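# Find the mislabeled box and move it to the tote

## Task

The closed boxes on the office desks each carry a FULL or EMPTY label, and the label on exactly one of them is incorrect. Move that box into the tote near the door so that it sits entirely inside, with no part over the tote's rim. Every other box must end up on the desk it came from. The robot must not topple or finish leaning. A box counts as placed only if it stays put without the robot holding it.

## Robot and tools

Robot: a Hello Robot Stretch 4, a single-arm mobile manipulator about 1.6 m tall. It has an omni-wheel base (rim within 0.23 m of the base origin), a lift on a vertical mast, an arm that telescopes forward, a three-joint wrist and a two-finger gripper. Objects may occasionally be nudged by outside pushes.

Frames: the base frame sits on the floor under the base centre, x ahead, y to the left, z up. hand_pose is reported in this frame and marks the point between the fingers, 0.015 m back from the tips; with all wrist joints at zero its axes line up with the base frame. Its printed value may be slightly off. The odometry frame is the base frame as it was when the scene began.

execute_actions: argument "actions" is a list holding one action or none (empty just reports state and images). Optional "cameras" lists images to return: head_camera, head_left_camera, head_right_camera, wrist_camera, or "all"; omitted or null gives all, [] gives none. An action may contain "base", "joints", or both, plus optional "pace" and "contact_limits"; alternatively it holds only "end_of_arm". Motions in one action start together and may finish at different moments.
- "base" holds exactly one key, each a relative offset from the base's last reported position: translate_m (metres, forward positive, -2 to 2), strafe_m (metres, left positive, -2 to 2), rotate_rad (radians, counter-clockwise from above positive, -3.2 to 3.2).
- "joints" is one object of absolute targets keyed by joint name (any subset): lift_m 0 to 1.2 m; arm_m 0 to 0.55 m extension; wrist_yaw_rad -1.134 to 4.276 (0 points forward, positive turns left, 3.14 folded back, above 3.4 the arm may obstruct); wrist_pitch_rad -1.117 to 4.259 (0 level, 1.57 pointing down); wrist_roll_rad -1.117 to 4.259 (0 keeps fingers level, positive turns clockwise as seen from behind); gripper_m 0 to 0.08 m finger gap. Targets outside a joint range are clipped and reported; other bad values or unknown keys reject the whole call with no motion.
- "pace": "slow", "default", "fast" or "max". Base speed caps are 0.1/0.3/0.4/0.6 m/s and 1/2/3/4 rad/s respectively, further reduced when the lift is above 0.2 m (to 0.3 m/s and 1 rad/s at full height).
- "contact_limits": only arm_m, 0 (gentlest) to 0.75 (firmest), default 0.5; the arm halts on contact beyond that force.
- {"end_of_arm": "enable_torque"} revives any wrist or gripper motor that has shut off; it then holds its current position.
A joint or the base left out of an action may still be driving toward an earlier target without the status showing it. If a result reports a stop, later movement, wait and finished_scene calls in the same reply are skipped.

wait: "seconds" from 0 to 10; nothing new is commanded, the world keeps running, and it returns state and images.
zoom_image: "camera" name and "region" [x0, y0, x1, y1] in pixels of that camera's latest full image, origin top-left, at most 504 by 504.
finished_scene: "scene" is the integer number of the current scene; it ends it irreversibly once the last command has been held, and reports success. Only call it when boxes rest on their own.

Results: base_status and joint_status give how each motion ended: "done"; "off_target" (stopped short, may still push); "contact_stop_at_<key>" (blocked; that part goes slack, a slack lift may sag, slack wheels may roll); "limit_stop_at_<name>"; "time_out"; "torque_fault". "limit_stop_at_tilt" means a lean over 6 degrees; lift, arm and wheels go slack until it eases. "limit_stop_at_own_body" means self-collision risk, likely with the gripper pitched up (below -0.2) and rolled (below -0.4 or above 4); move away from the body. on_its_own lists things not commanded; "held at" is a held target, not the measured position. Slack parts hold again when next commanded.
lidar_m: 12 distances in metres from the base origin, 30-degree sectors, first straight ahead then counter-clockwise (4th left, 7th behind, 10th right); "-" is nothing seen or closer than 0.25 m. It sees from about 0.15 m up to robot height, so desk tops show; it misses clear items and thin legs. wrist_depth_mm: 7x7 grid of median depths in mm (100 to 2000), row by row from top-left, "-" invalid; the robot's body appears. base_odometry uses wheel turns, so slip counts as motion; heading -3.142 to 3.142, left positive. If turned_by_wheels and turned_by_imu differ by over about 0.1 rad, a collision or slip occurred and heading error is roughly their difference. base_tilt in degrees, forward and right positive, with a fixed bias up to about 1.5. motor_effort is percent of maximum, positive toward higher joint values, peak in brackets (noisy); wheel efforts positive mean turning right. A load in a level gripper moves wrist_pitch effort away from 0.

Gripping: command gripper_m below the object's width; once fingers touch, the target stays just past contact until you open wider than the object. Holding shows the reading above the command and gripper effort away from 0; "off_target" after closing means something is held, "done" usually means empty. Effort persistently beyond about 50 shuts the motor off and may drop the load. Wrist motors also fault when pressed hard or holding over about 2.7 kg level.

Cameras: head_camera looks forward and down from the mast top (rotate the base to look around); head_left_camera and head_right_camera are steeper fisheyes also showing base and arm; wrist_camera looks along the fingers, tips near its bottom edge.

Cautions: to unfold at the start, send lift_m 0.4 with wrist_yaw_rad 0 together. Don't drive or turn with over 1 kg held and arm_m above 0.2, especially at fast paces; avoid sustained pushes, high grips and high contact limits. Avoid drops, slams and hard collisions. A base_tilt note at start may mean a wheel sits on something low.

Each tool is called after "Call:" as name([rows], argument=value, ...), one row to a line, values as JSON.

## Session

Call:
execute_actions(actions=[])

Scene clock: 0.00 s.
base_odometry: x=+0.000 y=+0.000 heading=+0.000 (m, m, rad; odometry frame)
turned_by_wheels: +0.000 (rad since the last result)
turned_by_imu: +0.000 (rad since the last result)
base_tilt: forward=-0.1 right=-0.2 (deg)
lidar_m: 1.30 1.48 1.55 1.54 1.75 1.37 1.35 1.57 1.64 1.62 1.93 1.05
base_status: not commanded
joint_positions: lift_m=+0.290 arm_m=+0.002 wrist_yaw_rad=+3.084 wrist_pitch_rad=+0.008 wrist_roll_rad=+0.000 gripper_m=+0.040
joint_status: not commanded
motor_effort: lift_m=+18 arm_m=-1 wrist_yaw_rad=+2 wrist_pitch_rad=-7 wrist_roll_rad=-2 gripper_m=+0 wheel_0=+0 wheel_1=+0 wheel_2=+0 (%)
hand_pose: x=-0.0346 y=+0.0995 z=+0.4664 quat_wxyz=(+0.029, -0.004, +0.000, +1.000) (m; base frame)
wrist_depth_mm: - 142 - - - - - / - 141 - - - - - / - 128 209 - - - - / 109 140 255 - - - - / 138 - - - - - - / - - 1921 - - 1863 1921 / 1336 1430 128 1308 140 1366 1255
pictures: head_camera, head_left_camera, head_right_camera, wrist_camera
Images, in order (width x height): head_camera 420x560, head_left_camera 420x672, head_right_camera 420x672, wrist_camera 616x392.

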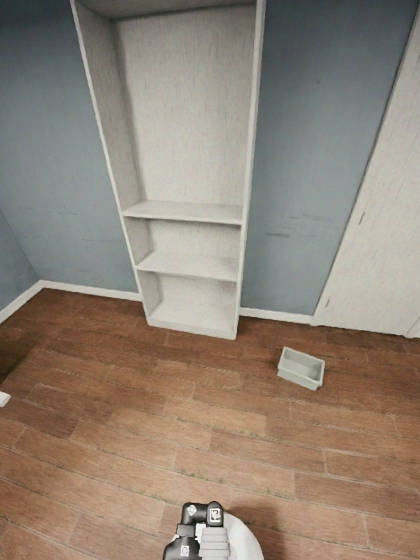

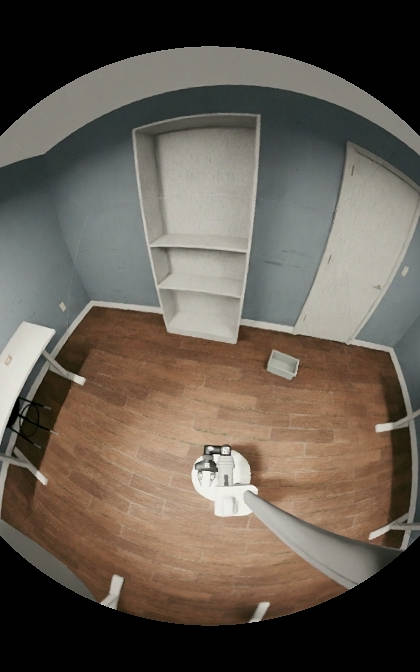

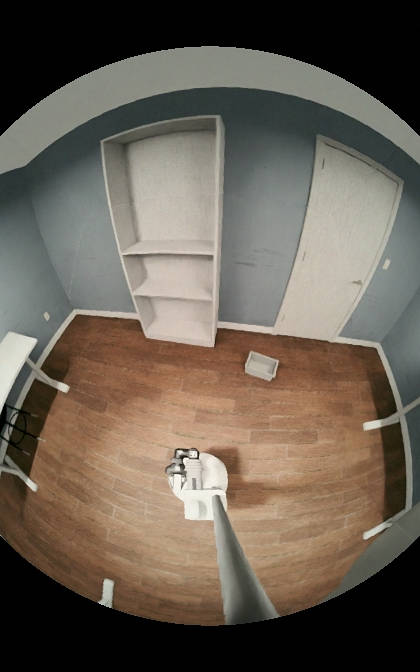

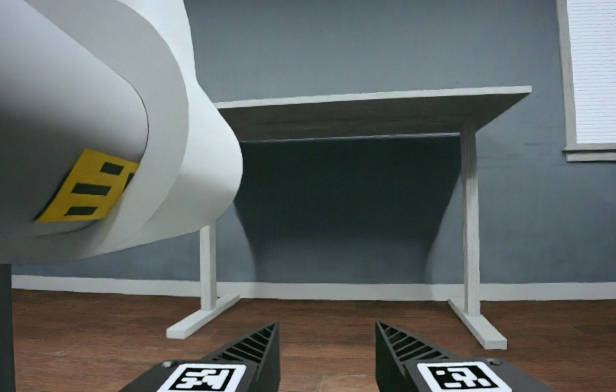

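Call:
execute_actions([
  {"base":{"rotate_rad":1.34},"joints":{"lift_m":0.95,"wrist_yaw_rad":1.57,"wrist_pitch_rad":0.4,"gripper_m":0.08},"pace":"fast"},
], cameras=["head_camera"])

Call:
execute_actions([
  {"base":{"translate_m":1.1},"pace":"fast"},
], cameras=["head_left_camera","wrist_camera"])

Scene clock: 7.07 s.
base_odometry: x=+0.000 y=+0.000 heading=+1.340 (m, m, rad; odometry frame)
turned_by_wheels: +1.340 (rad since the last result)
turned_by_imu: +1.373 (rad since the last result)
base_tilt: forward=-0.1 right=-0.3 (deg)
lidar_m: 1.53 1.58 1.41 1.34 1.42 1.73 2.01 1.69 1.07 1.05 1.36 1.65
base_status: done
joint_positions: lift_m=+0.950 arm_m=+0.002 wrist_yaw_rad=+1.570 wrist_pitch_rad=+0.403 wrist_roll_rad=+0.000 gripper_m=+0.080
joint_status: all done
motor_effort: lift_m=+21(20) arm_m=+0(1) wrist_yaw_rad=+0(6) wrist_pitch_rad=-7(9) wrist_roll_rad=-1(3) gripper_m=+2(2) wheel_0=-1(9) wheel_1=+1(7) wheel_2=+0(8) (%)
hand_pose: x=+0.2603 y=+0.1956 z=+1.0447 quat_wxyz=(+0.693, -0.141, +0.142, +0.693) (m; base frame)
wrist_depth_mm: 1921 1921 1921 1921 1921 1983 1983 / - 1983 1983 1983 - - - / - - - - - - - / - - - - - - - / - - - - - - - / 1863 1863 1863 1863 1808 1808 1756 / 1576 1618 143 1499 1499 124 1537
pictures: head_camera
Images, in order (width x height): head_camera 420x560.

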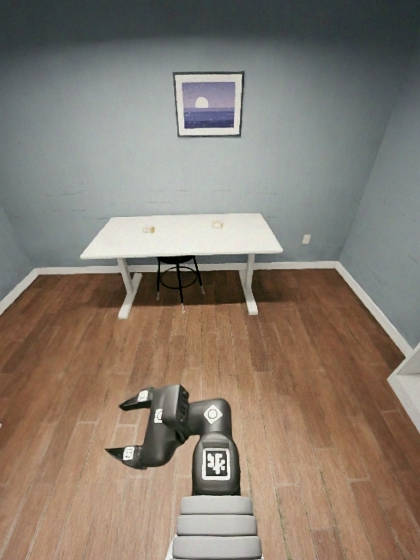

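Scene clock: 11.50 s.
base_odometry: x=+0.251 y=+1.071 heading=+1.340 (m, m, rad; odometry frame)
turned_by_wheels: +0.000 (rad since the last result)
turned_by_imu: -0.002 (rad since the last result)
base_tilt: forward=-0.1 right=-0.3 (deg)
lidar_m: 0.42 0.46 0.59 1.74 1.44 1.96 3.60 1.73 1.35 1.34 0.63 0.45
base_status: done
joint_positions: lift_m=+0.950 arm_m=+0.002 wrist_yaw_rad=+1.570 wrist_pitch_rad=+0.403 wrist_roll_rad=+0.000 gripper_m=+0.080
joint_status: not commanded
motor_effort: lift_m=+21(20) arm_m=-1(1) wrist_yaw_rad=+1(0) wrist_pitch_rad=-7(7) wrist_roll_rad=+2(1) gripper_m=+1(1) wheel_0=+2(7) wheel_1=+2(5) wheel_2=-1(12) (%)
hand_pose: x=+0.2603 y=+0.1956 z=+1.0447 quat_wxyz=(+0.693, -0.141, +0.142, +0.693) (m; base frame)
wrist_depth_mm: 1921 1921 1921 1921 1921 1983 1430 / 1983 1983 - - - - 1430 / - - - - - - 1464 / - - - - - - 1366 / - - - - 931 866 842 / 1863 1921 1921 1863 750 676 668 / 1576 1618 143 1537 1430 124 585
pictures: head_left_camera, wrist_camera
Images, in order (width x height): head_left_camera 420x672, wrist_camera 616x392.

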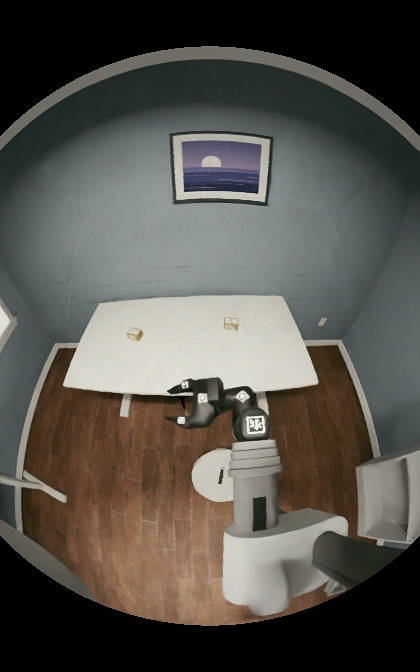

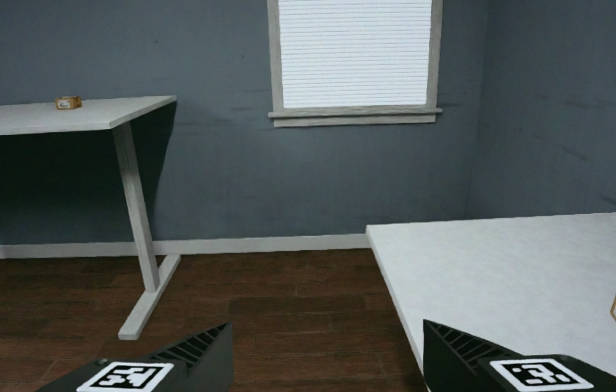

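Call:
execute_actions([
  {"base":{"strafe_m":-0.42},"joints":{"lift_m":0.76,"arm_m":0.5},"pace":"fast"},
], cameras=[])

Call:
execute_actions([
  {"base":{"translate_m":0.1},"joints":{"lift_m":0.69},"pace":"fast"},
], cameras=["head_left_camera","wrist_camera"])

Scene clock: 20.00 s.
base_odometry: x=+0.660 y=+0.975 heading=+1.341 (m, m, rad; odometry frame)
turned_by_wheels: +0.000 (rad since the last result)
turned_by_imu: -0.001 (rad since the last result)
base_tilt: forward=-0.1 right=-0.3 (deg)
lidar_m: 0.46 0.48 0.63 1.88 1.87 3.32 3.57 1.25 0.90 0.88 1.21 1.31
base_status: done
joint_positions: lift_m=+0.760 arm_m=+0.499 wrist_yaw_rad=+1.570 wrist_pitch_rad=+0.403 wrist_roll_rad=+0.000 gripper_m=+0.080
joint_status: all done
motor_effort: lift_m=+16(19) arm_m=+6(5) wrist_yaw_rad=+1(1) wrist_pitch_rad=-7(7) wrist_roll_rad=-1(1) gripper_m=+2(2) wheel_0=+2(12) wheel_1=+3(11) wheel_2=+0(8) (%)
hand_pose: x=+0.7574 y=+0.1956 z=+0.8551 quat_wxyz=(+0.693, -0.141, +0.142, +0.692) (m; base frame)
wrist_depth_mm: - - - - 1983 1008 707 / - - - - - 1025 715 / - - 1138 1118 1060 946 723 / - - 699 691 683 661 661 / - 517 512 500 496 480 477 / 399 399 397 392 373 320 375 / 338 336 143 322 319 124 -
pictures: none
No camera images: the call's "cameras" was empty. Leave "cameras" out to get every camera's image.

Scene clock: 21.33 s.
base_odometry: x=+0.683 y=+1.072 heading=+1.341 (m, m, rad; odometry frame)
turned_by_wheels: +0.000 (rad since the last result)
turned_by_imu: +0.000 (rad since the last result)
base_tilt: forward=-0.1 right=-0.3 (deg)
lidar_m: 0.35 0.37 0.48 1.22 1.89 3.39 3.71 1.24 0.92 1.15 1.19 1.21
base_status: done
joint_positions: lift_m=+0.690 arm_m=+0.499 wrist_yaw_rad=+1.570 wrist_pitch_rad=+0.403 wrist_roll_rad=+0.000 gripper_m=+0.080
joint_status: all done
motor_effort: lift_m=+15(15) arm_m=+6(6) wrist_yaw_rad=+1(1) wrist_pitch_rad=-7(7) wrist_roll_rad=+2(0) gripper_m=+2(2) wheel_0=+2(7) wheel_1=+2(7) wheel_2=+0(16) (%)
hand_pose: x=+0.7574 y=+0.1956 z=+0.7851 quat_wxyz=(+0.693, -0.141, +0.142, +0.693) (m; base frame)
wrist_depth_mm: - - - - 1576 809 574 / - - - - 1430 820 569 / - 854 809 788 768 732 574 / 525 512 500 496 480 473 466 / 368 366 362 296 334 347 342 / 286 285 285 281 277 273 268 / 241 241 143 230 229 124 -
pictures: head_left_camera, wrist_camera
Images, in order (width x height): head_left_camera 420x672, wrist_camera 616x392.

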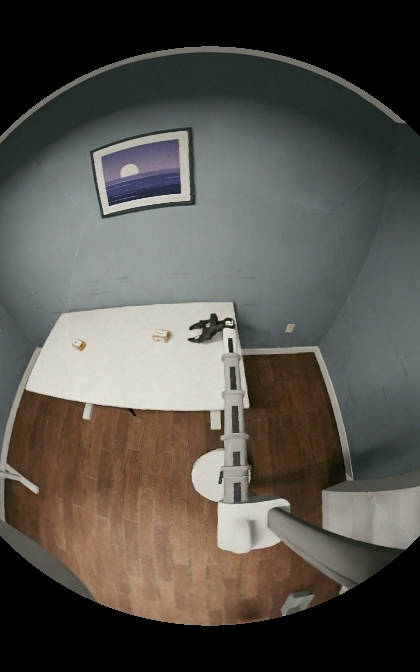

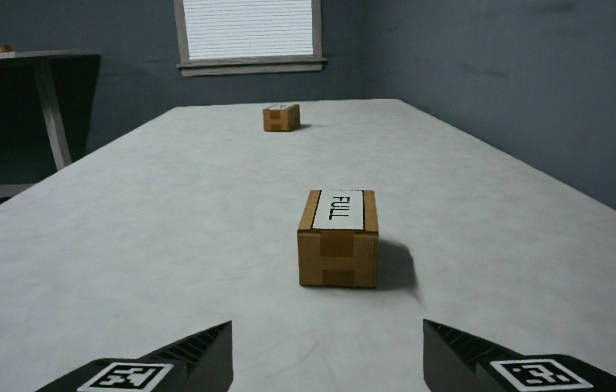

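Call:
execute_actions([
  {"base":{"strafe_m":0.19},"joints":{"lift_m":0.655,"arm_m":0.516}},
], cameras=["wrist_camera"])

Call:
execute_actions([
  {"joints":{"gripper_m":0.03}},
], cameras=[])

Call:
execute_actions([
  {"joints":{"lift_m":0.672}},
], cameras=["wrist_camera"])

Scene clock: 29.70 s.
base_odometry: x=+0.498 y=+1.115 heading=+1.341 (m, m, rad; odometry frame)
turned_by_wheels: +0.000 (rad since the last result)
turned_by_imu: +0.000 (rad since the last result)
base_tilt: forward=-0.1 right=-0.3 (deg)
lidar_m: 0.32 0.36 0.47 1.20 1.71 2.25 3.69 1.53 1.11 1.17 1.40 0.35
base_status: done
joint_positions: lift_m=+0.655 arm_m=+0.515 wrist_yaw_rad=+1.570 wrist_pitch_rad=+0.403 wrist_roll_rad=+0.000 gripper_m=+0.080
joint_status: all done
motor_effort: lift_m=+15(14) arm_m=+6(8) wrist_yaw_rad=+2(1) wrist_pitch_rad=-7(7) wrist_roll_rad=+2(2) gripper_m=+2(1) wheel_0=+0(9) wheel_1=-1(7) wheel_2=+0(6) (%)
hand_pose: x=+0.7734 y=+0.1956 z=+0.7501 quat_wxyz=(+0.693, -0.141, +0.142, +0.693) (m; base frame)
wrist_depth_mm: - - - - 1464 759 549 / - - - - 1336 788 549 / 1921 683 654 627 609 603 525 / 418 413 399 394 387 379 375 / 297 294 291 286 283 277 273 / 229 228 227 145 150 218 215 / 192 193 125 119 120 124 -
pictures: wrist_camera
Images, in order (width x height): wrist_camera 616x392.

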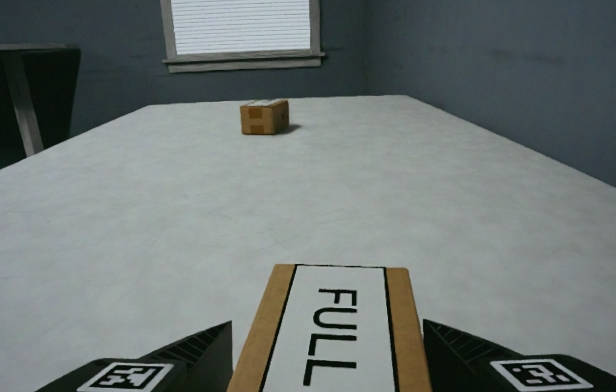

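Scene clock: 30.70 s.
base_odometry: x=+0.498 y=+1.115 heading=+1.341 (m, m, rad; odometry frame)
turned_by_wheels: +0.000 (rad since the last result)
turned_by_imu: +0.000 (rad since the last result)
base_tilt: forward=-0.1 right=-0.3 (deg)
lidar_m: 0.33 0.35 0.48 1.20 1.70 2.26 3.69 1.51 1.11 1.18 1.38 0.36
base_status: not commanded
joint_positions: lift_m=+0.655 arm_m=+0.515 wrist_yaw_rad=+1.570 wrist_pitch_rad=+0.403 wrist_roll_rad=+0.000 gripper_m=+0.059
joint_status: gripper_m off_target (ended at +0.059, target +0.030)
on_its_own: gripper_m is held at +0.054, not at your +0.030, by its contact guard: the fingers met something
motor_effort: lift_m=+15(15) arm_m=+6(6) wrist_yaw_rad=+2(0) wrist_pitch_rad=-7(7) wrist_roll_rad=+3(0) gripper_m=-40(48) wheel_0=+0(0) wheel_1=-1(1) wheel_2=+0(0) (%)
hand_pose: x=+0.7734 y=+0.1956 z=+0.7501 quat_wxyz=(+0.693, -0.141, +0.142, +0.693) (m; base frame)
wrist_depth_mm: - - - - 1499 768 549 / - - - - 1336 778 539 / 1921 676 654 627 615 597 521 / 421 410 402 394 387 377 375 / 297 294 290 287 283 278 273 / 229 229 227 145 150 219 215 / 189 193 120 119 118 131 -
pictures: none
No camera images: the call's "cameras" was empty. Leave "cameras" out to get every camera's image.

Scene clock: 31.47 s.
base_odometry: x=+0.498 y=+1.115 heading=+1.341 (m, m, rad; odometry frame)
turned_by_wheels: +0.000 (rad since the last result)
turned_by_imu: +0.000 (rad since the last result)
base_tilt: forward=-0.1 right=-0.3 (deg)
lidar_m: 0.34 0.36 0.50 1.19 1.71 2.25 3.68 1.54 1.11 1.18 1.41 0.35
base_status: not commanded
joint_positions: lift_m=+0.672 arm_m=+0.515 wrist_yaw_rad=+1.570 wrist_pitch_rad=+0.403 wrist_roll_rad=+0.000 gripper_m=+0.059
joint_status: all done
on_its_own: gripper_m is held at +0.054, not at your +0.030, by its contact guard: the fingers met something
motor_effort: lift_m=+21(20) arm_m=+6(7) wrist_yaw_rad=+2(1) wrist_pitch_rad=-7(7) wrist_roll_rad=+2(2) gripper_m=-40(39) wheel_0=+0(0) wheel_1=-1(1) wheel_2=+0(1) (%)
hand_pose: x=+0.7734 y=+0.1956 z=+0.7666 quat_wxyz=(+0.693, -0.141, +0.142, +0.693) (m; base frame)
wrist_depth_mm: - - - - 1499 768 544 / - - - - 1366 768 544 / - 759 676 691 691 668 554 / 469 455 449 439 433 424 418 / 332 329 325 322 315 310 304 / 255 255 253 145 150 245 240 / 211 215 120 119 118 132 -
pictures: wrist_camera
Images, in order (width x height): wrist_camera 616x392.

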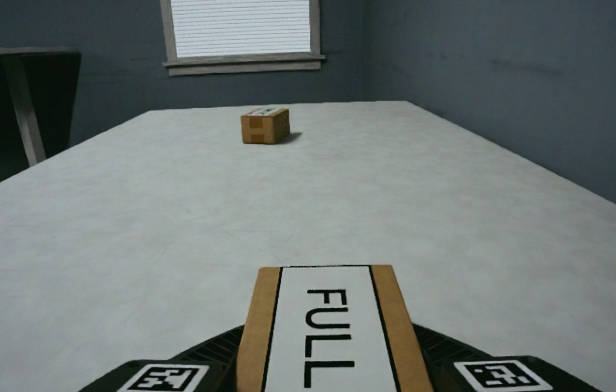

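Call:
execute_actions([
  {"base":{"translate_m":-1.55},"joints":{"lift_m":0.72,"arm_m":0.3},"pace":"fast"},
], cameras=[])

Call:
execute_actions([
  {"base":{"rotate_rad":-1.53},"joints":{"lift_m":0.45,"arm_m":0.05,"wrist_yaw_rad":0,"wrist_pitch_rad":0.9},"pace":"fast"},
], cameras=["wrist_camera","head_camera"])

Scene clock: 42.73 s.
base_odometry: x=+0.145 y=-0.394 heading=+1.341 (m, m, rad; odometry frame)
turned_by_wheels: +0.000 (rad since the last result)
turned_by_imu: +0.001 (rad since the last result)
base_tilt: forward=-0.1 right=-0.3 (deg)
lidar_m: 1.88 1.95 1.66 1.58 1.65 1.33 1.29 1.31 1.44 0.75 1.17 1.55
base_status: done
joint_positions: lift_m=+0.720 arm_m=+0.301 wrist_yaw_rad=+1.570 wrist_pitch_rad=+0.403 wrist_roll_rad=+0.000 gripper_m=+0.059
joint_status: all done
on_its_own: gripper_m is held at +0.054, not at your +0.030, by its contact guard: the fingers met something
motor_effort: lift_m=+21(22) arm_m=-6(4) wrist_yaw_rad=+0(2) wrist_pitch_rad=-8(7) wrist_roll_rad=+1(3) gripper_m=-40(39) wheel_0=-2(8) wheel_1=+1(7) wheel_2=+0(19) (%)
hand_pose: x=+0.5595 y=+0.1956 z=+0.8146 quat_wxyz=(+0.693, -0.141, +0.142, +0.693) (m; base frame)
wrist_depth_mm: - - - - - - - / - - - - - - - / - - - - - - - / - - - - - - - / 1983 1921 1921 1921 1863 1863 1808 / 1499 1499 1499 145 150 1430 1430 / 1255 1281 120 119 118 132 1205
pictures: none
No camera images: the call's "cameras" was empty. Leave "cameras" out to get every camera's image.

Scene clock: 44.60 s.
base_odometry: x=+0.145 y=-0.394 heading=-0.189 (m, m, rad; odometry frame)
turned_by_wheels: -1.530 (rad since the last result)
turned_by_imu: -1.569 (rad since the last result)
base_tilt: forward=-0.1 right=-0.3 (deg)
lidar_m: 0.75 1.17 1.57 1.90 2.01 1.64 1.96 2.46 1.32 1.26 1.98 0.85
base_status: done
joint_positions: lift_m=+0.450 arm_m=+0.051 wrist_yaw_rad=+0.000 wrist_pitch_rad=+0.902 wrist_roll_rad=+0.000 gripper_m=+0.059
joint_status: all done
on_its_own: gripper_m is held at +0.054, not at your +0.030, by its contact guard: the fingers met something
motor_effort: lift_m=+15(20) arm_m=-6(7) wrist_yaw_rad=+0(7) wrist_pitch_rad=-6(6) wrist_roll_rad=+1(0) gripper_m=-40(40) wheel_0=+3(9) wheel_1=-1(8) wheel_2=+3(12) (%)
hand_pose: x=+0.3538 y=-0.0874 z=+0.4616 quat_wxyz=(+0.900, +0.000, +0.436, +0.000) (m; base frame)
wrist_depth_mm: 1042 1060 1118 1098 1098 1098 1118 / 931 1025 1078 1078 1042 1060 1042 / 976 946 904 854 854 904 878 / 831 831 798 732 778 788 778 / 732 732 732 723 715 699 699 / 661 661 654 145 150 634 634 / 603 609 120 119 118 132 585
pictures: head_camera, wrist_camera
Images, in order (width x height): head_camera 420x560, wrist_camera 616x392.

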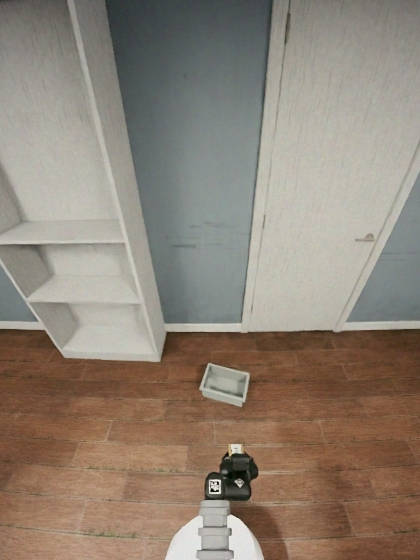

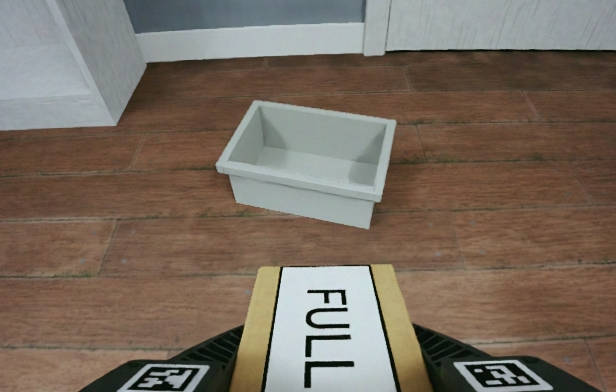

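Call:
execute_actions([
  {"base":{"strafe_m":-0.16},"joints":{"lift_m":0.22,"wrist_yaw_rad":1.27,"arm_m":0.55},"pace":"fast"},
], cameras=["wrist_camera"])

Scene clock: 51.17 s.
base_odometry: x=+0.115 y=-0.551 heading=-0.189 (m, m, rad; odometry frame)
turned_by_wheels: +0.000 (rad since the last result)
turned_by_imu: -0.001 (rad since the last result)
base_tilt: forward=-0.1 right=-0.3 (deg)
lidar_m: 0.83 0.85 1.57 2.05 2.16 1.64 1.92 2.47 1.13 1.10 1.13 1.43
base_status: done
joint_positions: lift_m=+0.220 arm_m=+0.549 wrist_yaw_rad=+1.270 wrist_pitch_rad=+0.902 wrist_roll_rad=+0.000 gripper_m=+0.059
joint_status: all done
on_its_own: gripper_m is held at +0.054, not at your +0.030, by its contact guard: the fingers met something
motor_effort: lift_m=+15(13) arm_m=+6(7) wrist_yaw_rad=+1(9) wrist_pitch_rad=-5(6) wrist_roll_rad=+2(0) gripper_m=-40(40) wheel_0=-1(15) wheel_1=+2(12) wheel_2=+0(5) (%)
hand_pose: x=+0.8424 y=+0.1000 z=+0.2316 quat_wxyz=(+0.725, -0.258, +0.351, +0.534) (m; base frame)
wrist_depth_mm: 842 820 820 778 615 661 609 / 707 691 683 668 654 647 615 / 603 597 580 574 564 559 554 / 525 517 508 504 500 492 492 / 462 459 436 314 319 430 433 / 415 410 327 145 150 320 392 / 377 377 120 119 118 132 364
pictures: wrist_camera
Images, in order (width x height): wrist_camera 616x392.

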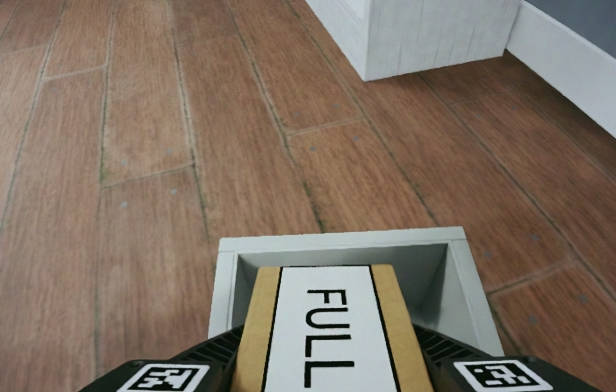

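Call:
execute_actions([
  {"base":{"translate_m":0.018},"joints":{"lift_m":0.043}},
], cameras=["wrist_camera"])

Call:
execute_actions([
  {"joints":{"gripper_m":0.07}},
], cameras=[])

Call:
execute_actions([
  {"joints":{"lift_m":0.25,"wrist_pitch_rad":1.1},"pace":"fast"},
], cameras=["wrist_camera"])

Scene clock: 57.40 s.
base_odometry: x=+0.132 y=-0.554 heading=-0.189 (m, m, rad; odometry frame)
turned_by_wheels: +0.000 (rad since the last result)
turned_by_imu: -0.001 (rad since the last result)
base_tilt: forward=-0.1 right=-0.4 (deg)
lidar_m: 0.80 1.23 1.53 2.05 2.14 1.70 1.93 1.57 1.13 1.10 1.14 1.41
base_status: done
joint_positions: lift_m=+0.043 arm_m=+0.549 wrist_yaw_rad=+1.270 wrist_pitch_rad=+0.902 wrist_roll_rad=+0.000 gripper_m=+0.059
joint_status: all done
on_its_own: gripper_m is held at +0.054, not at your +0.030, by its contact guard: the fingers met something
motor_effort: lift_m=+15(14) arm_m=+6(6) wrist_yaw_rad=+2(2) wrist_pitch_rad=-5(4) wrist_roll_rad=+1(0) gripper_m=-39(40) wheel_0=+1(6) wheel_1=+0(5) wheel_2=-1(10) (%)
hand_pose: x=+0.8424 y=+0.1000 z=+0.0546 quat_wxyz=(+0.725, -0.258, +0.351, +0.534) (m; base frame)
wrist_depth_mm: 455 442 439 179 176 175 410 / 379 171 186 187 189 180 150 / 142 169 213 214 216 197 147 / 121 167 248 251 251 200 148 / 113 164 238 238 236 203 150 / 112 161 216 145 150 202 151 / 111 143 120 119 118 132 -
pictures: wrist_camera
Images, in order (width x height): wrist_camera 616x392.

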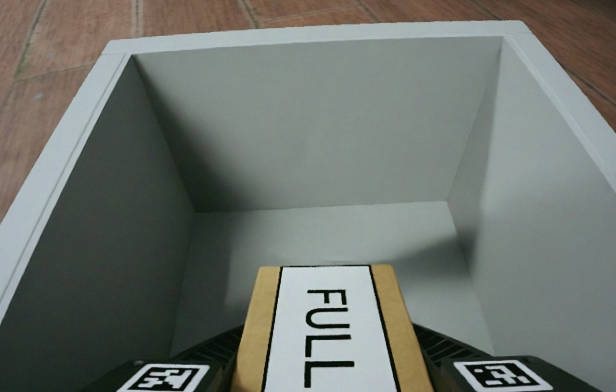

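Scene clock: 58.17 s.
base_odometry: x=+0.132 y=-0.554 heading=-0.189 (m, m, rad; odometry frame)
turned_by_wheels: +0.000 (rad since the last result)
turned_by_imu: +0.000 (rad since the last result)
base_tilt: forward=-0.1 right=-0.3 (deg)
lidar_m: 0.78 1.22 1.53 2.06 2.14 1.67 1.94 1.62 1.13 1.10 1.15 1.42
base_status: not commanded
joint_positions: lift_m=+0.043 arm_m=+0.549 wrist_yaw_rad=+1.270 wrist_pitch_rad=+0.902 wrist_roll_rad=+0.000 gripper_m=+0.070
joint_status: all done
motor_effort: lift_m=+15(15) arm_m=+6(6) wrist_yaw_rad=+2(3) wrist_pitch_rad=-5(5) wrist_roll_rad=+1(1) gripper_m=+2(40) wheel_0=+0(1) wheel_1=+0(0) wheel_2=-1(0) (%)
hand_pose: x=+0.8424 y=+0.1000 z=+0.0546 quat_wxyz=(+0.725, -0.258, +0.351, +0.534) (m; base frame)
wrist_depth_mm: 455 442 436 179 177 176 410 / 379 172 186 187 188 180 150 / 142 169 213 214 217 197 147 / 121 167 248 251 251 200 148 / 113 164 239 238 235 203 150 / 112 161 216 161 204 202 151 / 111 138 140 146 144 123 -
pictures: none
No camera images: the call's "cameras" was empty. Leave "cameras" out to get every camera's image.

Scene clock: 59.73 s.
base_odometry: x=+0.132 y=-0.554 heading=-0.189 (m, m, rad; odometry frame)
turned_by_wheels: +0.000 (rad since the last result)
turned_by_imu: +0.000 (rad since the last result)
base_tilt: forward=-0.1 right=-0.2 (deg)
lidar_m: 0.72 1.22 1.53 2.05 2.15 1.69 1.95 1.61 1.13 1.08 1.15 1.41
base_status: not commanded
joint_positions: lift_m=+0.250 arm_m=+0.549 wrist_yaw_rad=+1.270 wrist_pitch_rad=+1.101 wrist_roll_rad=+0.000 gripper_m=+0.070
joint_status: all done
motor_effort: lift_m=+21(22) arm_m=+6(6) wrist_yaw_rad=+2(2) wrist_pitch_rad=-3(5) wrist_roll_rad=+0(0) gripper_m=+2(2) wheel_0=+0(1) wheel_1=+0(0) wheel_2=-1(1) (%)
hand_pose: x=+0.8318 y=+0.0660 z=+0.2383 quat_wxyz=(+0.686, -0.310, +0.421, +0.505) (m; base frame)
wrist_depth_mm: 627 615 609 597 591 580 569 / 559 554 549 539 530 530 525 / 512 504 500 492 488 484 480 / 466 466 340 345 334 445 439 / 430 427 366 413 404 407 410 / 399 397 345 382 382 375 379 / 373 375 140 320 351 123 362
pictures: wrist_camera
Images, in order (width x height): wrist_camera 616x392.

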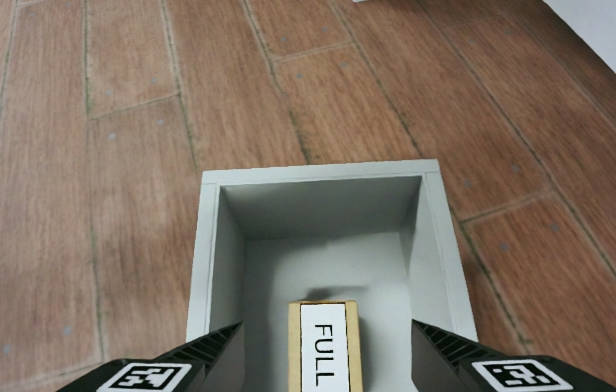

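Call:
finished_scene(scene=2)

The scene is finished: the task was done.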